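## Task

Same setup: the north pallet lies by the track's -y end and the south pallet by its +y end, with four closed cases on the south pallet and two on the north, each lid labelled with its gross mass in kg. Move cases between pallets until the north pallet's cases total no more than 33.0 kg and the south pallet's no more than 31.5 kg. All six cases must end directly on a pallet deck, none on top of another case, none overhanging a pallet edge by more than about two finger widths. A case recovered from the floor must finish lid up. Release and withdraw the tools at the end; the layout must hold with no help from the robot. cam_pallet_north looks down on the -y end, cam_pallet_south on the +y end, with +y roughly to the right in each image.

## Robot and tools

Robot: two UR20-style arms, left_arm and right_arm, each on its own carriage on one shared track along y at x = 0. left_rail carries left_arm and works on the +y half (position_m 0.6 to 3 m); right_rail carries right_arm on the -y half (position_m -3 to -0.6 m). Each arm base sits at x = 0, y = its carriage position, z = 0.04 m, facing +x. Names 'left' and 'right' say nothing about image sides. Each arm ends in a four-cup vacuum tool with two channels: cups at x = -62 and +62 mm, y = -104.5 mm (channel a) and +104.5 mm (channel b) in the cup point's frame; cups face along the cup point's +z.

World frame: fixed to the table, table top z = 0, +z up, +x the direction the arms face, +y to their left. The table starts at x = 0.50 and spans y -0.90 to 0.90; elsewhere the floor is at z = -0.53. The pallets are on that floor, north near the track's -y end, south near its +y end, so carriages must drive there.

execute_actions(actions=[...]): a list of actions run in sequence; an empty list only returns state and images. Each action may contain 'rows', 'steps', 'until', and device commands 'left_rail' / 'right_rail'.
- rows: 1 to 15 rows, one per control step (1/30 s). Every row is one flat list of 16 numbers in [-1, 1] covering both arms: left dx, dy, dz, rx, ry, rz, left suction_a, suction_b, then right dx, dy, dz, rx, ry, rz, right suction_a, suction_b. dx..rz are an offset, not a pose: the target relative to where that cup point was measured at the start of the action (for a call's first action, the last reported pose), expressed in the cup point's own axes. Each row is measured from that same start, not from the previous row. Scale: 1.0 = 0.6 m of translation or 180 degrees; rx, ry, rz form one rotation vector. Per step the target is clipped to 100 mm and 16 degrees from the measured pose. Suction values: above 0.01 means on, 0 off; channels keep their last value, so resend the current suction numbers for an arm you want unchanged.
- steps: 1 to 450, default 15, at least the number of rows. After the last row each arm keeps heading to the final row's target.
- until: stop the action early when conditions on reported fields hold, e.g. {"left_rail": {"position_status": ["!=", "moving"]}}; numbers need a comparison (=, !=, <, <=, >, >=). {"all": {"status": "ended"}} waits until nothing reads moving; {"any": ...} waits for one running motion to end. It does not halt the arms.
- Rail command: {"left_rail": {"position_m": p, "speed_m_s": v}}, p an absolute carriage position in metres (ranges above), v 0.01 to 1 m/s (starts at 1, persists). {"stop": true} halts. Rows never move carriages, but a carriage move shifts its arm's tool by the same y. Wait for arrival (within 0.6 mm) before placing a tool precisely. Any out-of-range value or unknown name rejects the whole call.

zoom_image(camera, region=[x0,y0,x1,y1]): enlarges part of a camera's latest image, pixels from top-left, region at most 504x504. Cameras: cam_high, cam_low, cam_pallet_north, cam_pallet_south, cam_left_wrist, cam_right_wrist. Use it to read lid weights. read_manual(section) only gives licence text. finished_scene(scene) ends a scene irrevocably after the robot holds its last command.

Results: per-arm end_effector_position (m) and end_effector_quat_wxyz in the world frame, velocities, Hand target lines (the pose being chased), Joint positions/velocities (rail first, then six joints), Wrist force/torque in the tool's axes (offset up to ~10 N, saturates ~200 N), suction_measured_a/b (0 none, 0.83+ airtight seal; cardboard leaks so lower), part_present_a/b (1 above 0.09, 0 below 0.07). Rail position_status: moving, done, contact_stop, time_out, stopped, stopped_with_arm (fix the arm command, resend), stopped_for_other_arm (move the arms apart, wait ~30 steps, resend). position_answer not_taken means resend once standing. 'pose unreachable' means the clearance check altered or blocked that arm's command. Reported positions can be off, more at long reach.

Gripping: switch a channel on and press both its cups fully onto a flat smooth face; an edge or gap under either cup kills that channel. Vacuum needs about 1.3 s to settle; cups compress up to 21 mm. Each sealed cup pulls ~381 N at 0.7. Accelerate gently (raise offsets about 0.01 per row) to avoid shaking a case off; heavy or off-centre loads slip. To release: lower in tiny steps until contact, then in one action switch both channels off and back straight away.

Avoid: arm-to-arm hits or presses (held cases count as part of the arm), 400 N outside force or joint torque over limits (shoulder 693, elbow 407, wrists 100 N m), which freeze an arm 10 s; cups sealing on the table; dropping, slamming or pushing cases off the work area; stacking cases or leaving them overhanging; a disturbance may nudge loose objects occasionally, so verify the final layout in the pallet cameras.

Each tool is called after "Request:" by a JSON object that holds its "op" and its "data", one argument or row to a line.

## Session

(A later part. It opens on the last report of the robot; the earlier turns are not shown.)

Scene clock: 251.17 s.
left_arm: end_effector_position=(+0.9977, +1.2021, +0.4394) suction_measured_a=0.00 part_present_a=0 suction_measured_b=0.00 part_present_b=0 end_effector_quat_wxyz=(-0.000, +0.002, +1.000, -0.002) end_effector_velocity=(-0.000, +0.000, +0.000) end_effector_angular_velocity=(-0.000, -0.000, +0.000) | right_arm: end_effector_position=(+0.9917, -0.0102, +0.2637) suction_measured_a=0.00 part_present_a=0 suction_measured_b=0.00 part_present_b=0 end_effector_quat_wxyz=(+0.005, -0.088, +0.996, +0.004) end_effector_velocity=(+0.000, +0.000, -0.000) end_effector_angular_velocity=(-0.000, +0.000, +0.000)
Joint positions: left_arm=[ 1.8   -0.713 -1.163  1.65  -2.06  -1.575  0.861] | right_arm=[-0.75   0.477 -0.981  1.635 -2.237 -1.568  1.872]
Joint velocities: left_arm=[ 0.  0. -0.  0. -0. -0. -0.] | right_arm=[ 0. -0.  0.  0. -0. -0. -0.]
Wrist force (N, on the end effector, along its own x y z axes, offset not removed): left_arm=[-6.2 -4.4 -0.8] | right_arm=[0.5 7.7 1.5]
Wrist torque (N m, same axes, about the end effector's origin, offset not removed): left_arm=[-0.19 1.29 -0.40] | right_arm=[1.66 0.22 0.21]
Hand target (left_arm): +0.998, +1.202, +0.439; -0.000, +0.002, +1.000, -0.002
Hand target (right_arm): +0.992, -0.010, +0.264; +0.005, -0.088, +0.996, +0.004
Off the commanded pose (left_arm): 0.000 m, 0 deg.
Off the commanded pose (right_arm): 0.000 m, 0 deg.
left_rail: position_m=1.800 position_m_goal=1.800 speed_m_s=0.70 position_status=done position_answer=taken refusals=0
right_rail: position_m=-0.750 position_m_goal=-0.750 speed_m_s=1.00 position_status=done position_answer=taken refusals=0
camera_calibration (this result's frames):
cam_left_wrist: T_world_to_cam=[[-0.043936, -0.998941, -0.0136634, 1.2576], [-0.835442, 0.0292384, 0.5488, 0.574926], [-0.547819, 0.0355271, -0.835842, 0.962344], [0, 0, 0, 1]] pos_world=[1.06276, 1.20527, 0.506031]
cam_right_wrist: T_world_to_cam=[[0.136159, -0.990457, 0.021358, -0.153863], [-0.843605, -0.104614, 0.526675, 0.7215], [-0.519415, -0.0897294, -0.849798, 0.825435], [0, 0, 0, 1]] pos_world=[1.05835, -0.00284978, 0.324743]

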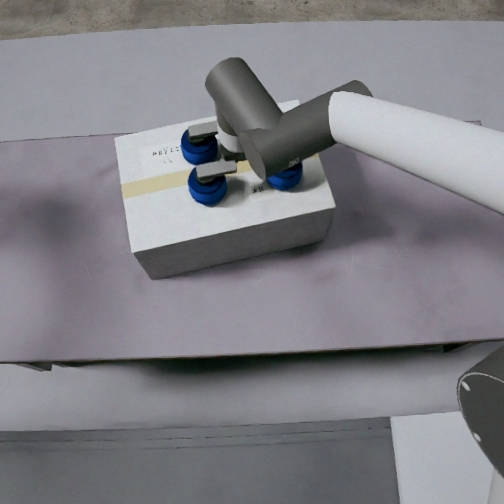

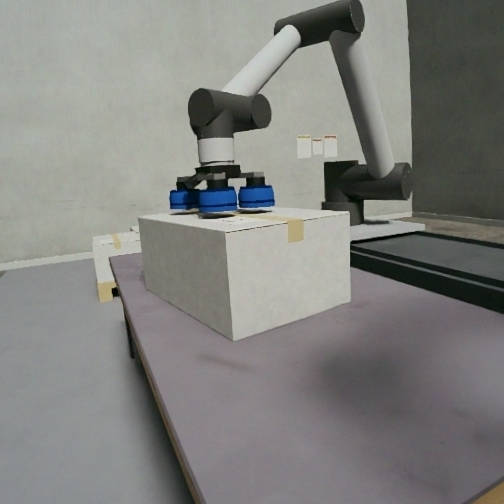

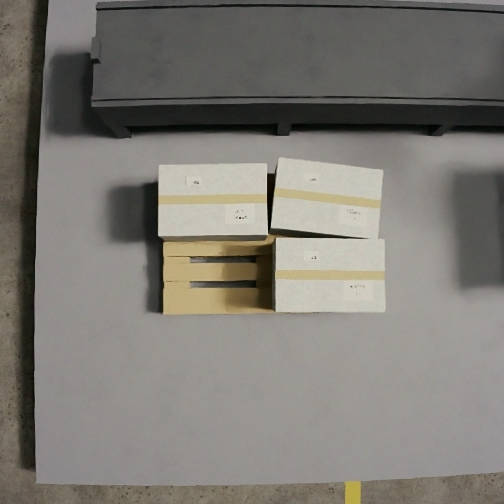

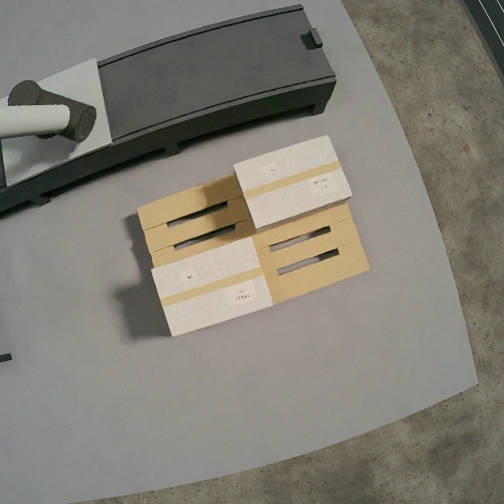

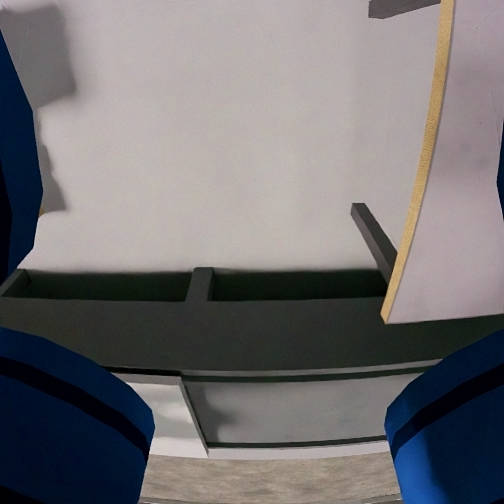

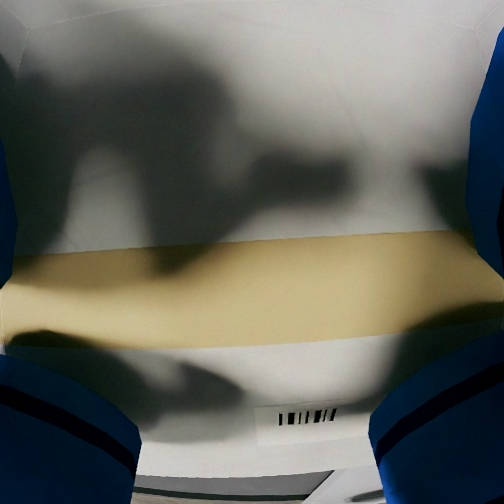

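Tool is about 4 cm off-centre toward -y; shift and lower.

Request:
{"op": "execute_actions", "data": {
  "actions": [
    {"rows":[[0,0,0,0,0,0,0,0,0,0.06,0,0,0,0,1,1],[0,0,0,0,0,0,0,0,0,0.07,0.01,0,0,0,1,1],[0,0,0,0,0,0,0,0,0,0.07,0.017,0,0,0,1,1]],"steps":45}
  ]
}}

Scene clock: 256.13 s.
left_arm: end_effector_position=(+0.9977, +1.2021, +0.4394) suction_measured_a=0.00 part_present_a=0 suction_measured_b=0.00 part_present_b=0 end_effector_quat_wxyz=(-0.000, +0.002, +1.000, -0.002) end_effector_velocity=(-0.000, -0.000, +0.000) end_effector_angular_velocity=(-0.000, -0.000, +0.000) | right_arm: end_effector_position=(+0.9845, +0.0313, +0.2537) suction_measured_a=0.00 part_present_a=0 suction_measured_b=0.00 part_present_b=0 end_effector_quat_wxyz=(+0.005, -0.088, +0.996, +0.004) end_effector_velocity=(-0.000, +0.000, -0.000) end_effector_angular_velocity=(-0.000, +0.000, +0.000)
Joint positions: left_arm=[ 1.8   -0.713 -1.163  1.65  -2.06  -1.575  0.861] | right_arm=[-0.75   0.51  -0.956  1.605 -2.233 -1.568  1.905]
Joint velocities: left_arm=[ 0. -0. -0.  0. -0. -0. -0.] | right_arm=[ 0.  0.  0. -0.  0. -0.  0.]
Wrist force (N, on the end effector, along its own x y z axes, offset not removed): left_arm=[0.4 -2.6 -8.3] | right_arm=[1.2 0.6 1.1]
Wrist torque (N m, same axes, about the end effector's origin, offset not removed): left_arm=[0.06 0.40 -0.45] | right_arm=[0.54 0.17 0.23]
Hand target (left_arm): +0.998, +1.202, +0.439; -0.000, +0.002, +1.000, -0.002
Hand target (right_arm): +0.984, +0.031, +0.254; +0.005, -0.088, +0.996, +0.004
Off the commanded pose (left_arm): 0.000 m, 0 deg.
Off the commanded pose (right_arm): 0.000 m, 0 deg.
left_rail: position_m=1.800 position_m_goal=1.800 speed_m_s=0.70 position_status=done position_answer=taken refusals=0
right_rail: position_m=-0.750 position_m_goal=-0.750 speed_m_s=1.00 position_status=done position_answer=taken refusals=0
camera_calibration (this result's frames):
cam_left_wrist: T_world_to_cam=[[-0.0439362, -0.998941, -0.0136635, 1.2576], [-0.835442, 0.0292386, 0.5488, 0.574925], [-0.54782, 0.0355273, -0.835842, 0.962343], [0, 0, 0, 1]] pos_world=[1.06276, 1.20527, 0.506031]
cam_right_wrist: T_world_to_cam=[[0.136159, -0.990456, 0.0213718, -0.111628], [-0.843594, -0.104605, 0.526694, 0.724946], [-0.519432, -0.0897434, -0.849786, 0.81692], [0, 0, 0, 1]] pos_world=[1.05109, 0.038583, 0.314767]

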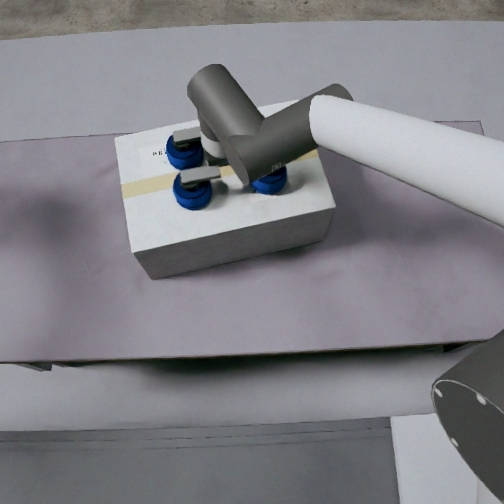

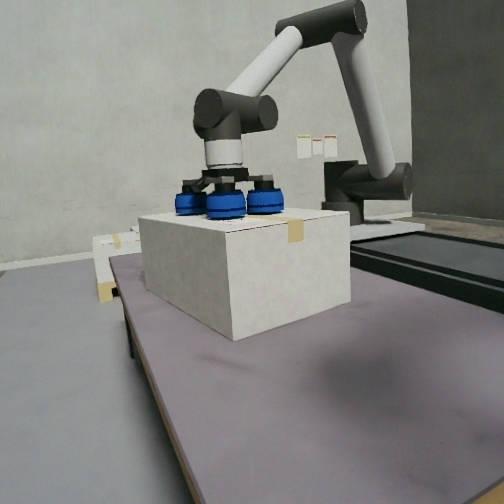

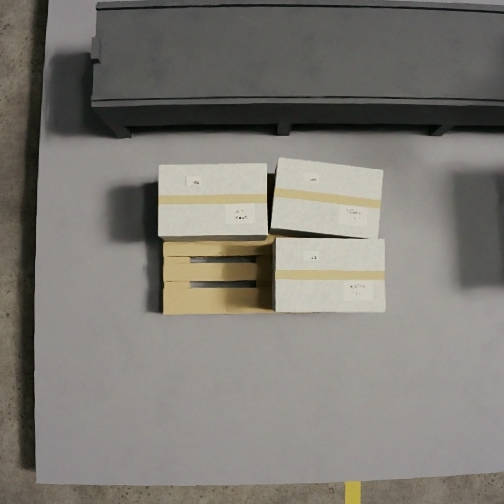

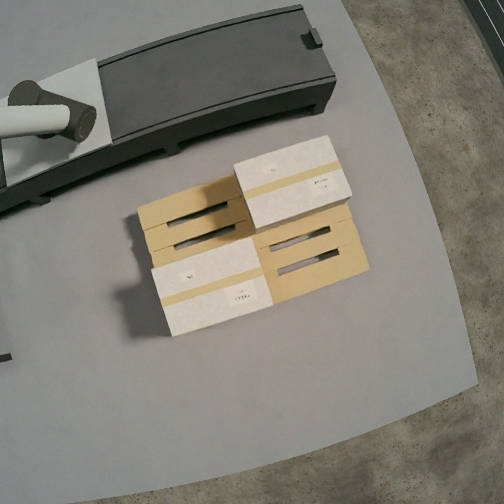

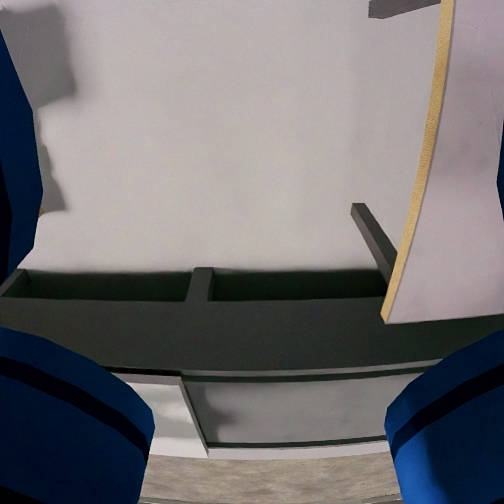

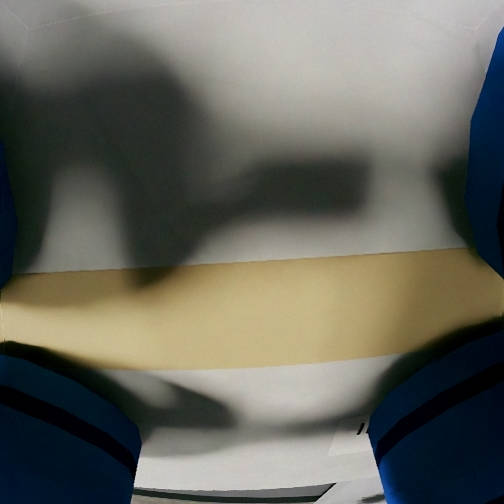

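Request:
{"op": "execute_actions", "data": {
  "actions": [
    {"rows":[[0,0,0,0,0,0,0,0,0,0,0.01,0,0,0,1,1]],"steps":45}
  ]
}}

Scene clock: 259.37 s.
left_arm: end_effector_position=(+0.9977, +1.2021, +0.4394) suction_measured_a=0.00 part_present_a=0 suction_measured_b=0.00 part_present_b=0 end_effector_quat_wxyz=(-0.000, +0.002, +1.000, -0.002) end_effector_velocity=(-0.000, +0.000, +0.000) end_effector_angular_velocity=(-0.000, -0.000, +0.000) | right_arm: end_effector_position=(+0.9845, +0.0313, +0.2478) suction_measured_a=0.86 part_present_a=1 suction_measured_b=0.86 part_present_b=1 end_effector_quat_wxyz=(+0.005, -0.088, +0.996, +0.004) end_effector_velocity=(+0.000, -0.000, -0.000) end_effector_angular_velocity=(-0.000, +0.000, -0.000)
Joint positions: left_arm=[ 1.8   -0.713 -1.163  1.65  -2.06  -1.575  0.861] | right_arm=[-0.75   0.51  -0.952  1.608 -2.239 -1.568  1.905]
Joint velocities: left_arm=[ 0. -0. -0.  0.  0.  0. -0.] | right_arm=[ 0. -0.  0.  0.  0.  0.  0.]
Wrist force (N, on the end effector, along its own x y z axes, offset not removed): left_arm=[-6.1 -1.4 -7.4] | right_arm=[2.3 0.9 -58.7]
Wrist torque (N m, same axes, about the end effector's origin, offset not removed): left_arm=[0.42 1.32 -0.39] | right_arm=[-0.97 -0.07 0.13]
Hand target (left_arm): +0.998, +1.202, +0.439; -0.000, +0.002, +1.000, -0.002
Hand target (right_arm): +0.985, +0.031, +0.248; +0.005, -0.088, +0.996, +0.004
Off the commanded pose (left_arm): 0.000 m, 0 deg.
Off the commanded pose (right_arm): 0.000 m, 0 deg.
left_rail: position_m=1.800 position_m_goal=1.800 speed_m_s=0.70 position_status=done position_answer=taken refusals=0
right_rail: position_m=-0.750 position_m_goal=-0.750 speed_m_s=1.00 position_status=done position_answer=taken refusals=0
camera_calibration (this result's frames):
cam_left_wrist: T_world_to_cam=[[-0.0439361, -0.998941, -0.0136634, 1.2576], [-0.835442, 0.0292385, 0.5488, 0.574926], [-0.547819, 0.0355271, -0.835842, 0.962343], [0, 0, 0, 1]] pos_world=[1.06276, 1.20527, 0.506031]
cam_right_wrist: T_world_to_cam=[[0.136125, -0.990461, 0.0213592, -0.111419], [-0.843617, -0.104586, 0.526662, 0.728166], [-0.519404, -0.0897107, -0.849807, 0.811872], [0, 0, 0, 1]] pos_world=[1.05115, 0.0386333, 0.308817]

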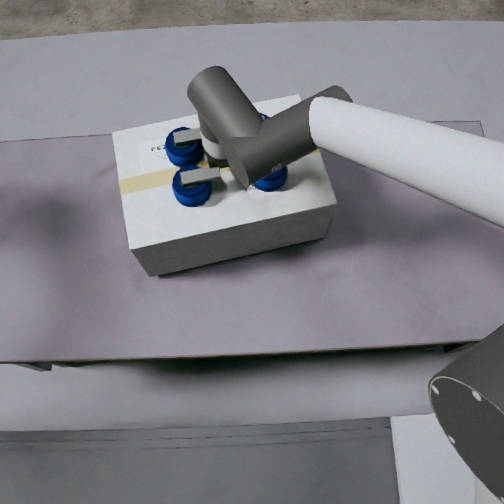

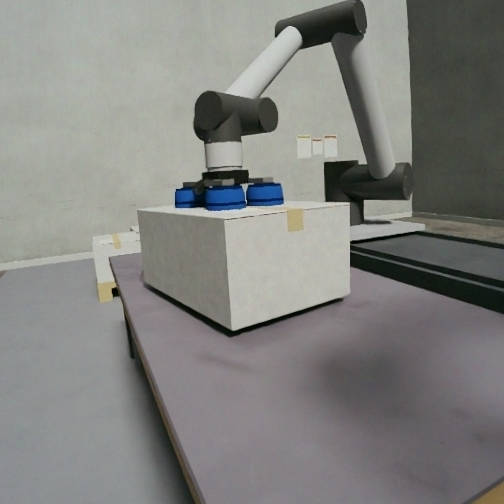

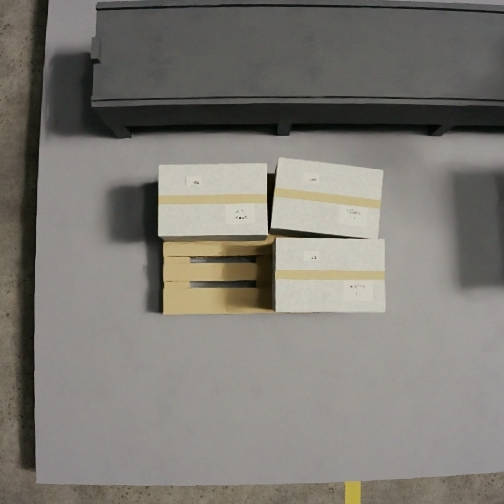

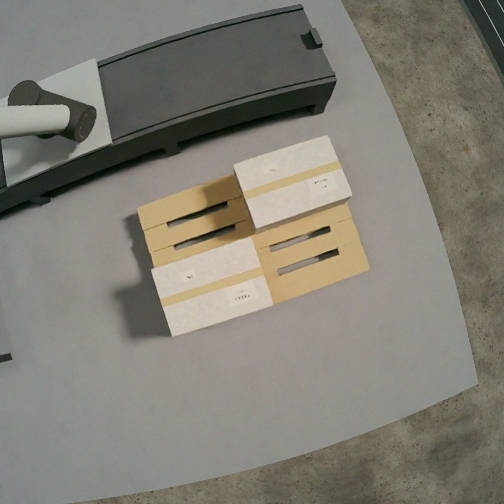

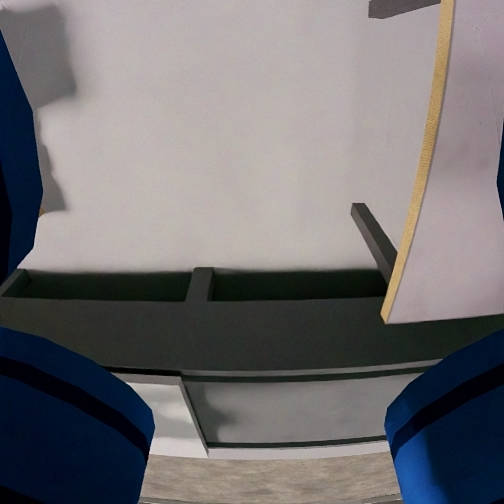

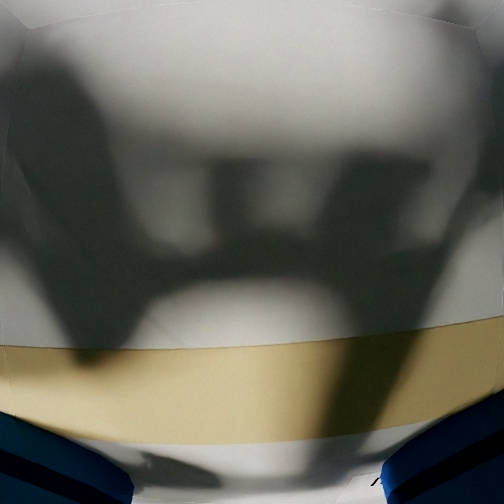

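Request:
{"op": "execute_actions", "data": {
  "actions": [
    {"rows":[[0,0,0,0,0,0,0,0,0,0,-0.03,0,0,0,1,1],[0,0,0,0,0,0,0,0,0,0,-0.08,0,0,0.01,1,1],[0,0,0,0,0,0,0,0,0,0,-0.15,0,0,0.02,1,1],[0,0,0,0,0,0,0,0,0,0,-0.22,0,0,0.03,1,1],[0,0,0,0,0,0,0,0,0,0,-0.29,0,0,0.045,1,1],[0,0,0,0,0,0,0,0,0,0,-0.34,0,0,0.055,1,1]],"steps":30},
    {"right_rail":{"position_m":-3.0,"speed_m_s":0.7},"rows":[[0,0,0,0,0,0,0,0,-0.04,-0.1,0,0,0,0,1,1],[0,0,0,0,0,0,0,0,-0.08,-0.2,0,0,0,0,1,1],[0,0,0,0,0,0,0,0,-0.12,-0.3,0,0,0,0,1,1],[0,0,0,0,0,0,0,0,-0.16,-0.4,0,0,0,0,1,1],[0,0,0,0,0,0,0,0,-0.2,-0.5,0,0,0,0,1,1],[0,0,0,0,0,0,0,0,-0.24,-0.6,0,0,0,0,1,1],[0,0,0,0,0,0,0,0,-0.28,-0.7,0,0,0,0,1,1],[0,0,0,0,0,0,0,0,-0.32,-0.8,0,0,0,0,1,1],[0,0,0,0,0,0,0,0,-0.36,-0.9,0,0,0,0,1,1],[0,0,0,0,0,0,0,0,-0.36,-1.0,0,0,0,0,1,1]],"steps":250,"until":{"right_rail":{"position_status":["!=","moving"]}}},
    {"rows":[[0,0,0,0,0,0,0,0,0,-0.1,0,0,0,0,1,1]],"steps":25}
  ]
}}

Scene clock: 273.93 s.
left_arm: end_effector_position=(+0.9977, +1.2021, +0.4394) suction_measured_a=0.00 part_present_a=0 suction_measured_b=0.00 part_present_b=0 end_effector_quat_wxyz=(-0.000, +0.002, +1.000, -0.002) end_effector_velocity=(-0.000, +0.000, +0.000) end_effector_angular_velocity=(-0.000, -0.000, +0.000) | right_arm: end_effector_position=(+1.2007, -2.8797, +0.4484) suction_measured_a=0.86 part_present_a=1 suction_measured_b=0.86 part_present_b=1 end_effector_quat_wxyz=(+0.005, -0.002, +1.000, +0.004) end_effector_velocity=(+0.000, -0.001, +0.000) end_effector_angular_velocity=(+0.000, -0.000, -0.000)
Joint positions: left_arm=[ 1.8   -0.713 -1.163  1.65  -2.06  -1.575  0.861] | right_arm=[-3.    -0.07  -1.125  1.577 -2.033 -1.562  1.498]
Joint velocities: left_arm=[ 0.  0. -0.  0.  0.  0. -0.] | right_arm=[ 0.    -0.001 -0.     0.    -0.     0.    -0.001]
Wrist force (N, on the end effector, along its own x y z axes, offset not removed): left_arm=[-6.7 -0.5 -6.0] | right_arm=[1.2 0.6 -56.2]
Wrist torque (N m, same axes, about the end effector's origin, offset not removed): left_arm=[0.36 1.25 -0.40] | right_arm=[-1.27 -0.04 0.17]
Hand target (left_arm): +0.998, +1.202, +0.439; -0.000, +0.002, +1.000, -0.002
Hand target (right_arm): +1.201, -2.880, +0.448; +0.005, -0.002, +1.000, +0.004
Off the commanded pose (left_arm): 0.000 m, 0 deg.
Off the commanded pose (right_arm): 0.000 m, 0 deg.
left_rail: position_m=1.800 position_m_goal=1.800 speed_m_s=0.70 position_status=done position_answer=taken refusals=0
right_rail: position_m=-3.000 position_m_goal=-3.000 speed_m_s=0.70 position_status=done position_answer=taken refusals=0
camera_calibration (this result's frames):
cam_left_wrist: T_world_to_cam=[[-0.043936, -0.998941, -0.0136632, 1.2576], [-0.835442, 0.0292386, 0.5488, 0.574925], [-0.547819, 0.0355269, -0.835842, 0.962344], [0, 0, 0, 1]] pos_world=[1.06276, 1.20527, 0.506031]
cam_right_wrist: T_world_to_cam=[[-0.0358841, -0.99917, 0.0192738, -2.846], [-0.848639, 0.0406515, 0.527408, 0.924408], [-0.527754, 0.00256912, -0.849393, 1.10909], [0, 0, 0, 1]] pos_world=[1.26769, -2.88406, 0.509368]

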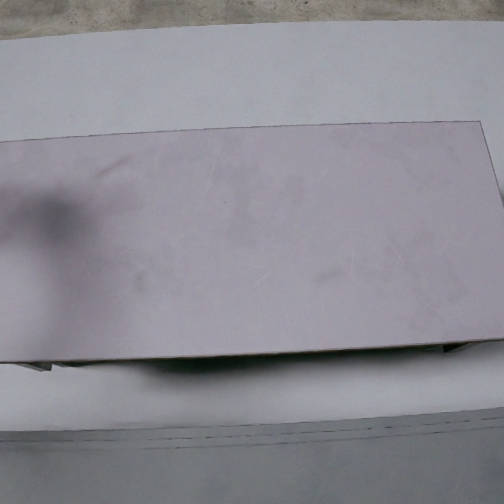

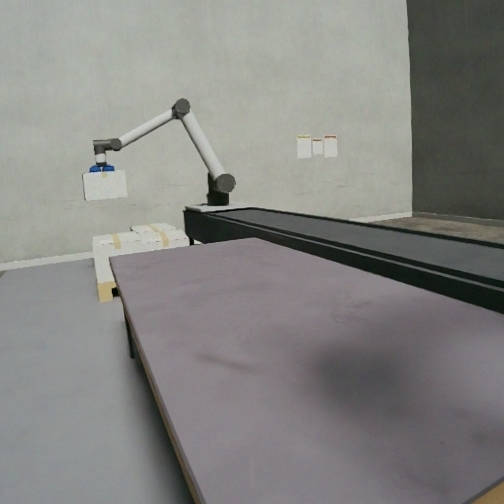

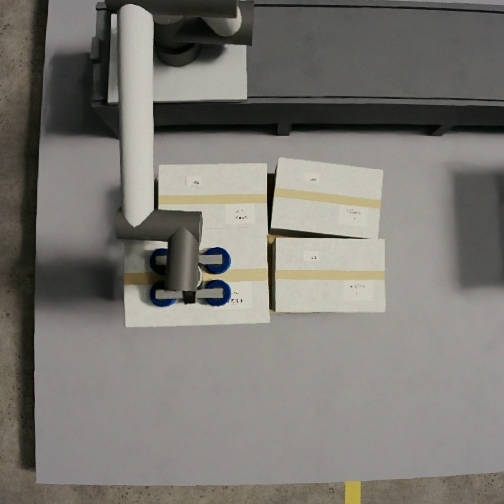

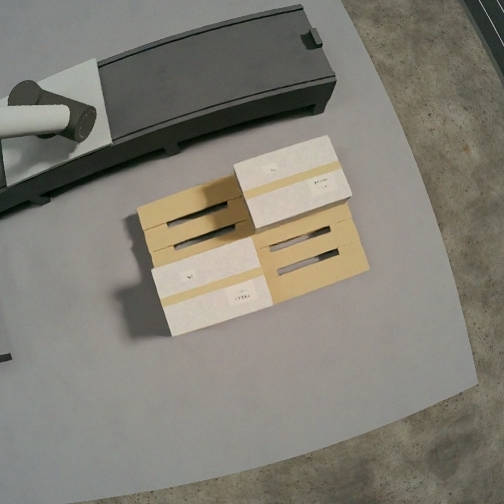

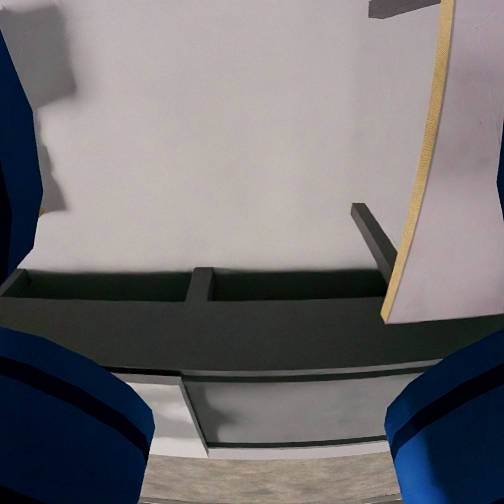

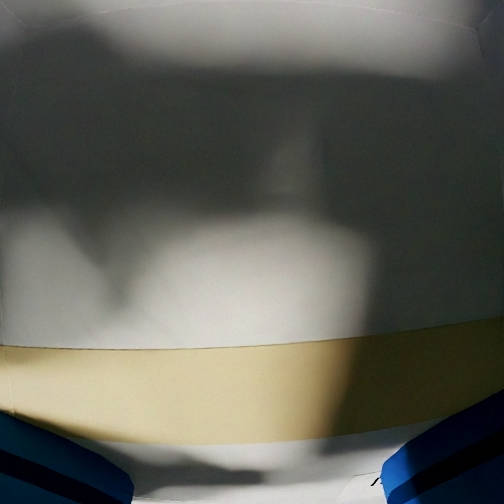

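Lower to z≈-0.03.

Request:
{"op": "execute_actions", "data": {
  "actions": [
    {"rows":[[0,0,0,0,0,0,0,0,0,0,0.08,0,0,0,1,1],[0,0,0,0,0,0,0,0,0,0,0.16,0,0,0,1,1],[0,0,0,0,0,0,0,0,0,0,0.24,0,0,0,1,1],[0,0,0,0,0,0,0,0,0,0,0.32,0,0,0,1,1],[0,0,0,0,0,0,0,0,0,0,0.38,0,0,0,1,1],[0,0,0,0,0,0,0,0,0,0,0.43,0,0,0,1,1],[0,0,0,0,0,0,0,0,0,0,0.48,0,0,0,1,1],[0,0,0,0,0,0,0,0,0,0,0.53,0,0,0,1,1],[0,0,0,0,0,0,0,0,0,0,0.58,0,0,0,1,1],[0,0,0,0,0,0,0,0,0,0,0.64,0,0,0,1,1],[0,0,0,0,0,0,0,0,0,0,0.7,0,0,0,1,1],[0,0,0,0,0,0,0,0,0,0,0.76,0,0,0,1,1],[0,0,0,0,0,0,0,0,0,0,0.8,0,0,0,1,1]],"steps":40}
  ]
}}

Scene clock: 282.07 s.
left_arm: end_effector_position=(+0.9977, +1.2021, +0.4394) suction_measured_a=0.00 part_present_a=0 suction_measured_b=0.00 part_present_b=0 end_effector_quat_wxyz=(-0.000, +0.002, +1.000, -0.002) end_effector_velocity=(-0.000, +0.000, +0.000) end_effector_angular_velocity=(-0.000, -0.000, -0.000) | right_arm: end_effector_position=(+1.2044, -2.8761, -0.0278) suction_measured_a=0.86 part_present_a=1 suction_measured_b=0.86 part_present_b=1 end_effector_quat_wxyz=(+0.005, -0.002, +1.000, +0.004) end_effector_velocity=(+0.011, +0.001, -0.030) end_effector_angular_velocity=(-0.000, -0.005, -0.000)
Joint positions: left_arm=[ 1.8   -0.713 -1.163  1.65  -2.06  -1.575  0.861] | right_arm=[-3.    -0.067 -0.754  1.739 -2.565 -1.562  1.501]
Joint velocities: left_arm=[ 0. -0. -0.  0. -0.  0. -0.] | right_arm=[ 0.     0.001  0.037 -0.017 -0.024  0.     0.001]
Wrist force (N, on the end effector, along its own x y z axes, offset not removed): left_arm=[-7.2 -1.2 1.0] | right_arm=[0.7 1.7 -52.3]
Wrist torque (N m, same axes, about the end effector's origin, offset not removed): left_arm=[0.32 1.62 -0.22] | right_arm=[-1.05 -0.32 0.29]
Hand target (left_arm): +0.998, +1.202, +0.439; -0.000, +0.002, +1.000, -0.002
Hand target (right_arm): +1.206, -2.876, -0.032; +0.005, -0.002, +1.000, +0.004
Off the commanded pose (left_arm): 0.000 m, 0 deg.
Off the commanded pose (right_arm): 0.004 m, 0 deg.
left_rail: position_m=1.800 position_m_goal=1.800 speed_m_s=0.70 position_status=done position_answer=taken refusals=0
right_rail: position_m=-3.000 position_m_goal=-3.000 speed_m_s=0.70 position_status=done position_answer=taken refusals=0
camera_calibration (this result's frames):
cam_left_wrist: T_world_to_cam=[[-0.0439363, -0.998941, -0.0136634, 1.2576], [-0.835442, 0.0292387, 0.5488, 0.574925], [-0.547819, 0.0355272, -0.835842, 0.962343], [0, 0, 0, 1]] pos_world=[1.06276, 1.20527, 0.506031]
cam_right_wrist: T_world_to_cam=[[-0.0358655, -0.999171, 0.0192784, -2.83313], [-0.8484, 0.040637, 0.527793, 1.1782], [-0.528139, 0.0025738, -0.849154, 0.707053], [0, 0, 0, 1]] pos_world=[1.2714, -2.88048, 0.0331679]

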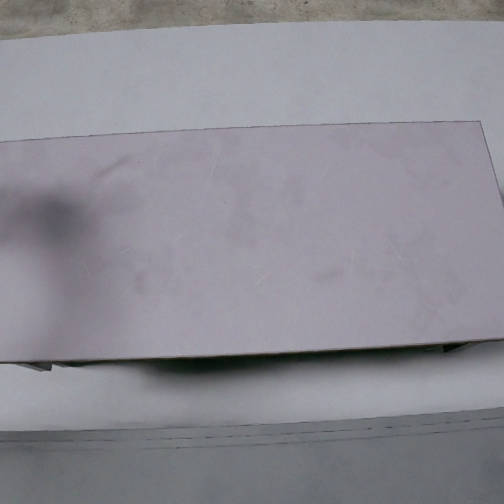

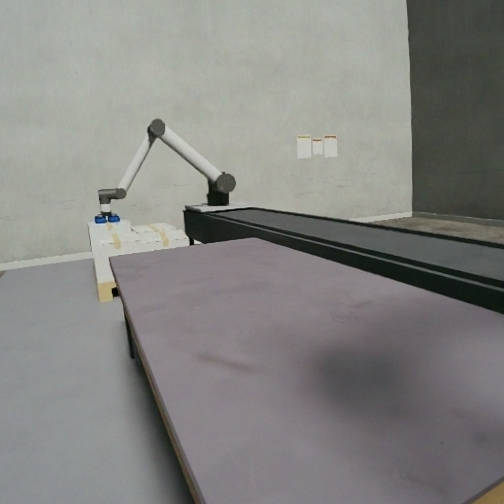

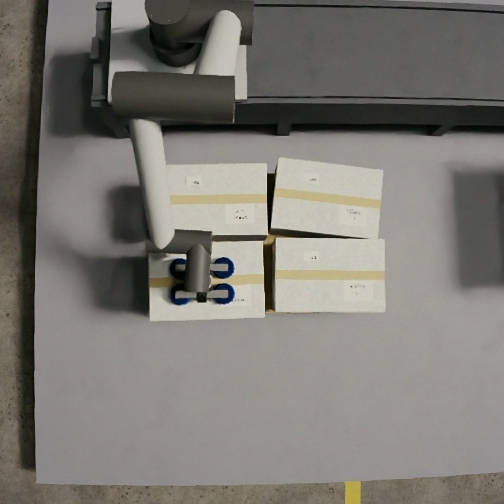

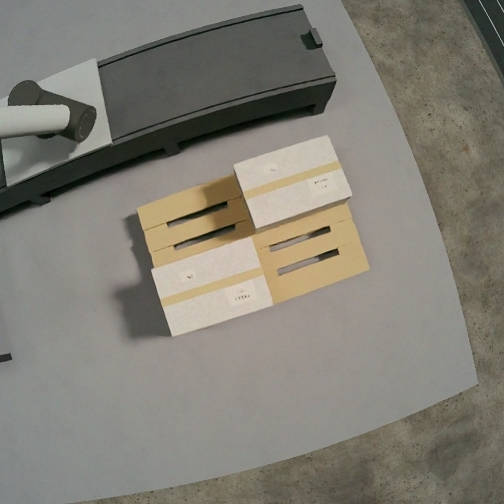

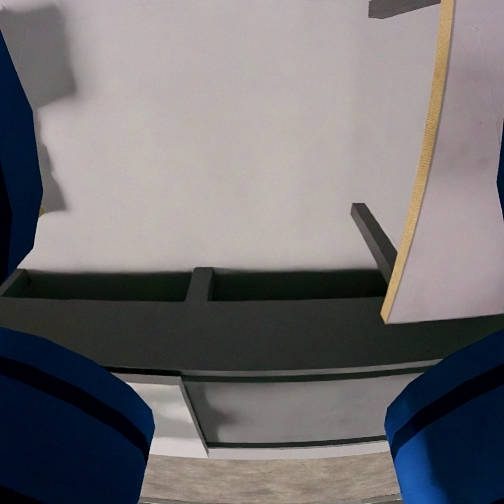

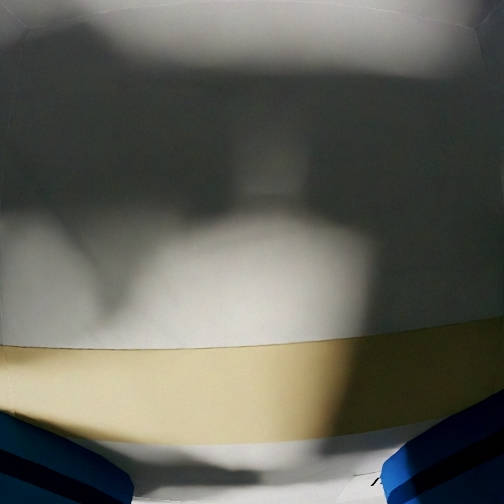

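Request:
{"op": "execute_actions", "data": {
  "actions": [
    {"rows":[[0,0,0,0,0,0,0,0,0,0,0.05,0,0,0,1,1],[0,0,0,0,0,0,0,0,0,0,0.1,0,0,0,1,1],[0,0,0,0,0,0,0,0,0,0,0.14,0,0,0,1,1],[0,0,0,0,0,0,0,0,0,0,0.17,0,0,0,1,1]],"steps":25},
    {"rows":[[0,0,0,0,0,0,0,0,0,0,-0.01,0,0,0,0,0],[0,0,0,0,0,0,0,0,0,0,-0.02,0,0,0,0,0],[0,0,0,0,0,0,0,0,0,0,-0.04,0,0,0,0,0],[0,0,0,0,0,0,0,0,0,0,-0.06,0,0,0,0,0],[0,0,0,0,0,0,0,0,0,0,-0.08,0,0,0,0,0],[0,0,0,0,0,0,0,0,0,0,-0.1,0,0,0,0,0],[0,0,0,0,0,0,0,0,0,0,-0.2,0,0,0,0,0],[0,0,0,0,0,0,0,0,0,0,-0.4,0,0,0,0,0],[0,0,0,0,0,0,0,0,0,0,-0.7,0,0,0,0,0],[0,0,0,0,0,0,0,0,0,0,-0.95,0,0,0,0,0]],"steps":40}
  ]
}}

Scene clock: 293.70 s.
left_arm: end_effector_position=(+0.9977, +1.2021, +0.4394) suction_measured_a=0.00 part_present_a=0 suction_measured_b=0.00 part_present_b=0 end_effector_quat_wxyz=(-0.000, +0.002, +1.000, -0.002) end_effector_velocity=(-0.000, +0.000, +0.000) end_effector_angular_velocity=(-0.000, -0.000, +0.000) | right_arm: end_effector_position=(+1.2016, -2.8787, +0.3969) suction_measured_a=0.00 part_present_a=0 suction_measured_b=0.00 part_present_b=0 end_effector_quat_wxyz=(+0.009, -0.002, +1.000, +0.004) end_effector_velocity=(-0.016, -0.005, +0.332) end_effector_angular_velocity=(+0.001, +0.017, +0.000)
Joint positions: left_arm=[ 1.8   -0.713 -1.163  1.65  -2.06  -1.575  0.861] | right_arm=[-3.    -0.069 -1.097  1.615 -2.106 -1.561  1.499]
Joint velocities: left_arm=[ 0. -0. -0.  0. -0. -0. -0.] | right_arm=[ 0.    -0.005 -0.205 -0.197  0.419  0.    -0.006]
Wrist force (N, on the end effector, along its own x y z axes, offset not removed): left_arm=[-6.4 -5.3 -1.9] | right_arm=[4.1 -1.9 -7.4]
Wrist torque (N m, same axes, about the end effector's origin, offset not removed): left_arm=[-0.12 1.21 -0.42] | right_arm=[0.05 -0.39 0.49]
Hand target (left_arm): +0.998, +1.202, +0.439; -0.000, +0.002, +1.000, -0.002
Hand target (right_arm): +1.199, -2.880, +0.440; +0.006, -0.002, +1.000, +0.004
Off the commanded pose (left_arm): 0.000 m, 0 deg.
Off the commanded pose (right_arm): 0.044 m, 0 deg.
left_rail: position_m=1.800 position_m_goal=1.800 speed_m_s=0.70 position_status=done position_answer=taken refusals=0
right_rail: position_m=-3.000 position_m_goal=-3.000 speed_m_s=0.70 position_status=done position_answer=taken refusals=0
camera_calibration (this result's frames):
cam_left_wrist: T_world_to_cam=[[-0.0439362, -0.998941, -0.0136633, 1.2576], [-0.835442, 0.0292387, 0.5488, 0.574925], [-0.547819, 0.0355271, -0.835842, 0.962344], [0, 0, 0, 1]] pos_world=[1.06276, 1.20527, 0.506031]
cam_right_wrist: T_world_to_cam=[[-0.0360754, -0.999162, 0.01932, -2.84371], [-0.852262, 0.0408556, 0.521517, 0.959499], [-0.52187, 0.00234824, -0.853022, 1.05958], [0, 0, 0, 1]] pos_world=[1.26812, -2.88301, 0.45839]

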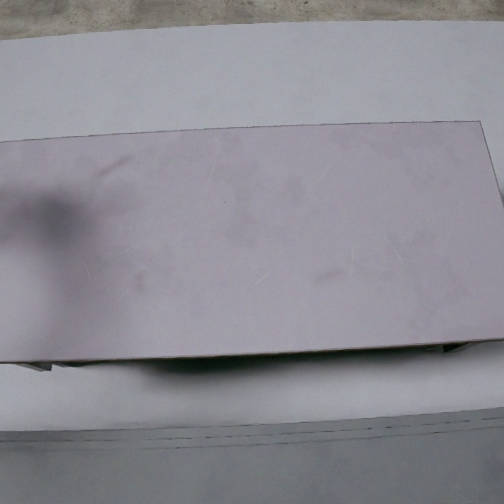

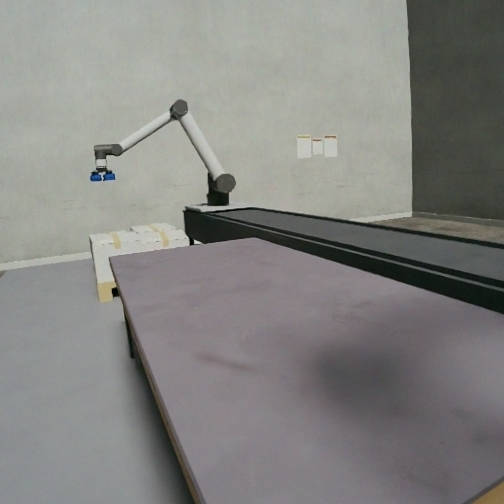

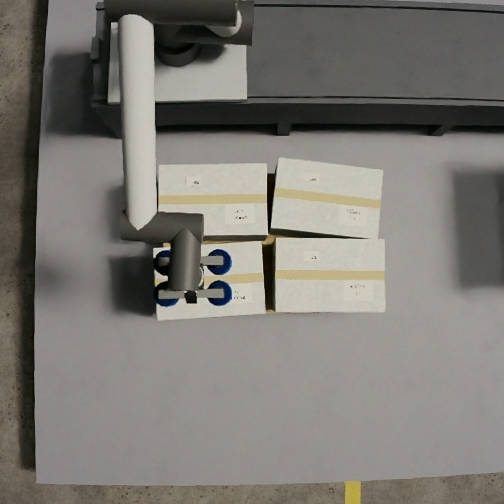

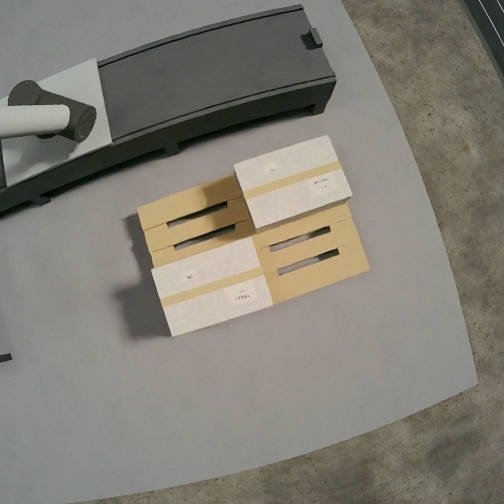

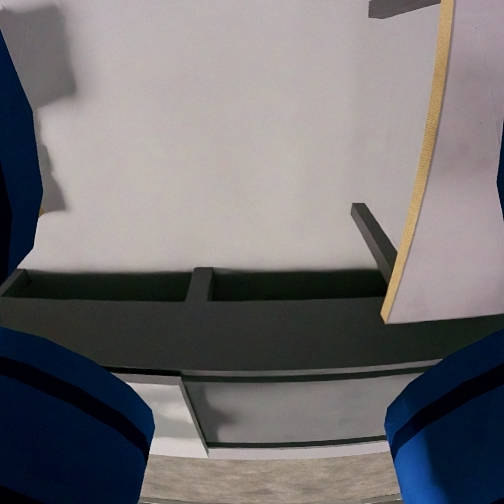

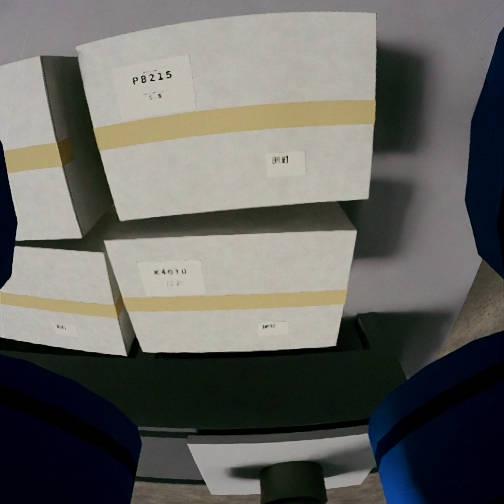

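Request:
{"op": "execute_actions", "data": {
  "actions": [
    {"rows":[[0,0,0,0,0,0,0,0,0.67,1.0,0,0,0,0,0,0]],"steps":40},
    {"rows":[[0,0,0,0,0,0,0,0,0,0,0.3,0,0,0,1,1],[0,0,0,0,0,0,0,0,0,0,0.6,0,0,0,1,1],[0,0,0,0,0,0,0,0,0,0,0.8,0,0,0,1,1],[0,0,0,0,0,0,0,0,0,0,0.88,0,0,0,1,1],[0,0,0,0,0,0,0,0,0,0,0.92,0,0,0,1,1]],"steps":50}
  ]
}}

Scene clock: 313.77 s.
left_arm: end_effector_position=(+0.9977, +1.2021, +0.4394) suction_measured_a=0.00 part_present_a=0 suction_measured_b=0.00 part_present_b=0 end_effector_quat_wxyz=(-0.000, +0.002, +1.000, -0.002) end_effector_velocity=(+0.000, +0.000, -0.000) end_effector_angular_velocity=(+0.000, +0.000, -0.000) | right_arm: end_effector_position=(+0.8710, -2.3893, -0.1265) suction_measured_a=0.00 part_present_a=0 suction_measured_b=0.00 part_present_b=0 end_effector_quat_wxyz=(+0.011, -0.003, +1.000, +0.006) end_effector_velocity=(+0.000, +0.000, +0.000) end_effector_angular_velocity=(-0.000, -0.000, +0.000)
Joint positions: left_arm=[ 1.8   -0.713 -1.163  1.65  -2.06  -1.575  0.861] | right_arm=[-3.     0.421 -0.725  1.971 -2.842 -1.569  1.985]
Joint velocities: left_arm=[ 0.  0.  0. -0. -0. -0.  0.] | right_arm=[ 0.  0. -0. -0. -0. -0.  0.]
Wrist force (N, on the end effector, along its own x y z axes, offset not removed): left_arm=[-0.9 -4.4 -2.0] | right_arm=[96.2 -49.8 -169.7]
Wrist torque (N m, same axes, about the end effector's origin, offset not removed): left_arm=[-0.09 0.72 -0.27] | right_arm=[1.05 -0.02 -0.80]
Hand target (left_arm): +0.998, +1.202, +0.439; -0.000, +0.002, +1.000, -0.002
Hand target (right_arm): +0.871, -2.389, -0.127; +0.011, -0.003, +1.000, +0.006
Off the commanded pose (left_arm): 0.000 m, 0 deg.
Off the commanded pose (right_arm): 0.024 m, 0 deg.
FORCE FAULT: contact force on the right arm reached its limit, and that arm stopped for 10 seconds. The contact can be on any part of that arm, not only on its tool. That arm's remaining commands of this call were not run. That arm holds still and accepts commands again. Move the arm away from the contact; if what it grips holds it there, let go first. Pushing or pulling that hard again can fault the arm again.
left_rail: position_m=1.800 position_m_goal=1.800 speed_m_s=0.70 position_status=done position_answer=taken refusals=0
right_rail: position_m=-3.000 position_m_goal=-3.000 speed_m_s=0.70 position_status=done position_answer=taken refusals=0
camera_calibration (this result's frames):
cam_left_wrist: T_world_to_cam=[[-0.0439362, -0.998941, -0.0136634, 1.2576], [-0.835442, 0.0292387, 0.5488, 0.574925], [-0.547819, 0.0355271, -0.835842, 0.962344], [0, 0, 0, 1]] pos_world=[1.06276, 1.20527, 0.506031]
cam_right_wrist: T_world_to_cam=[[-0.0329711, -0.999342, 0.0151146, -2.36027], [-0.854961, 0.0360336, 0.517439, 0.921037], [-0.517643, 0.00413815, -0.855586, 0.439693], [0, 0, 0, 1]] pos_world=[0.937234, -2.39373, -0.0647104]

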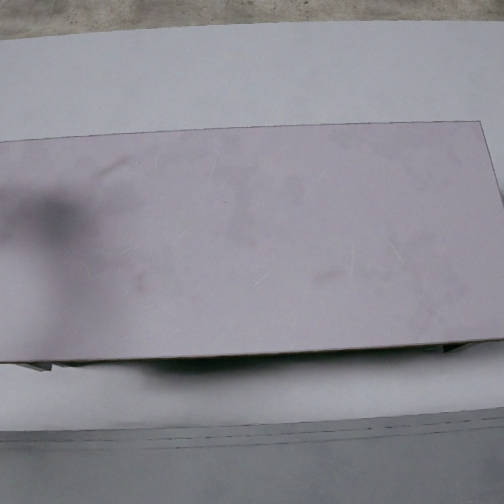

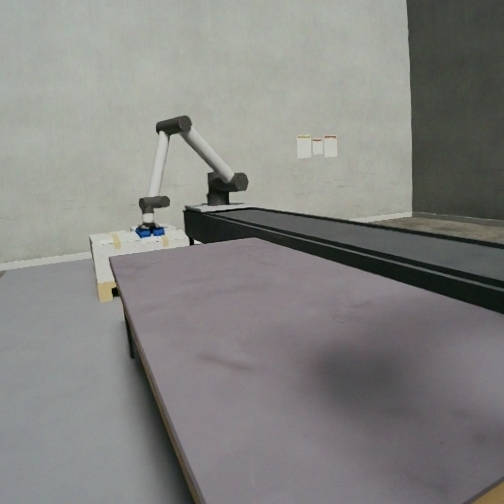

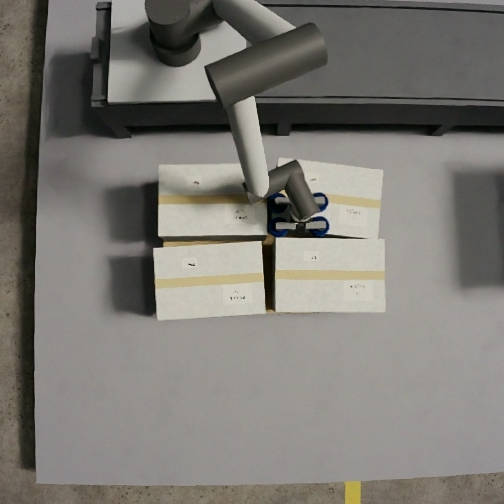

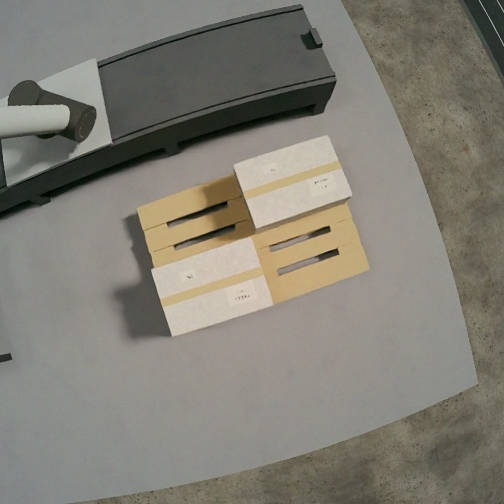

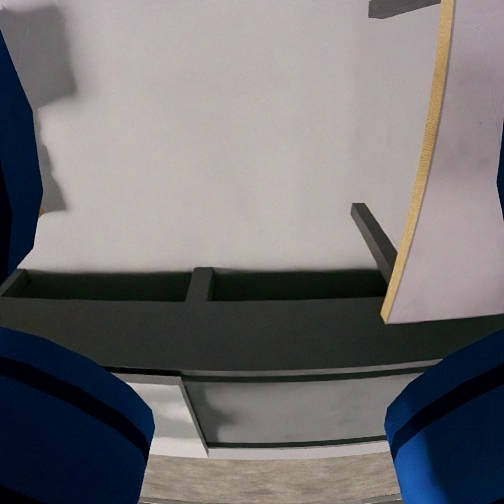

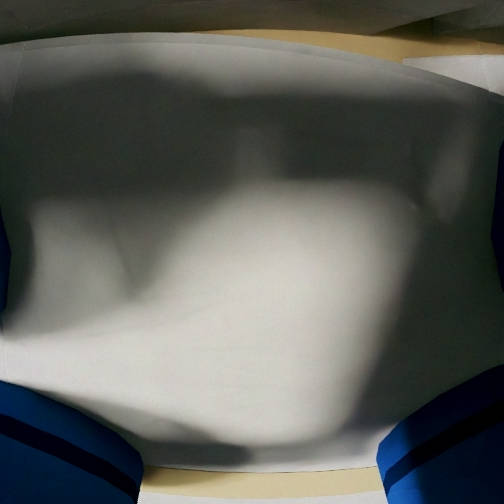

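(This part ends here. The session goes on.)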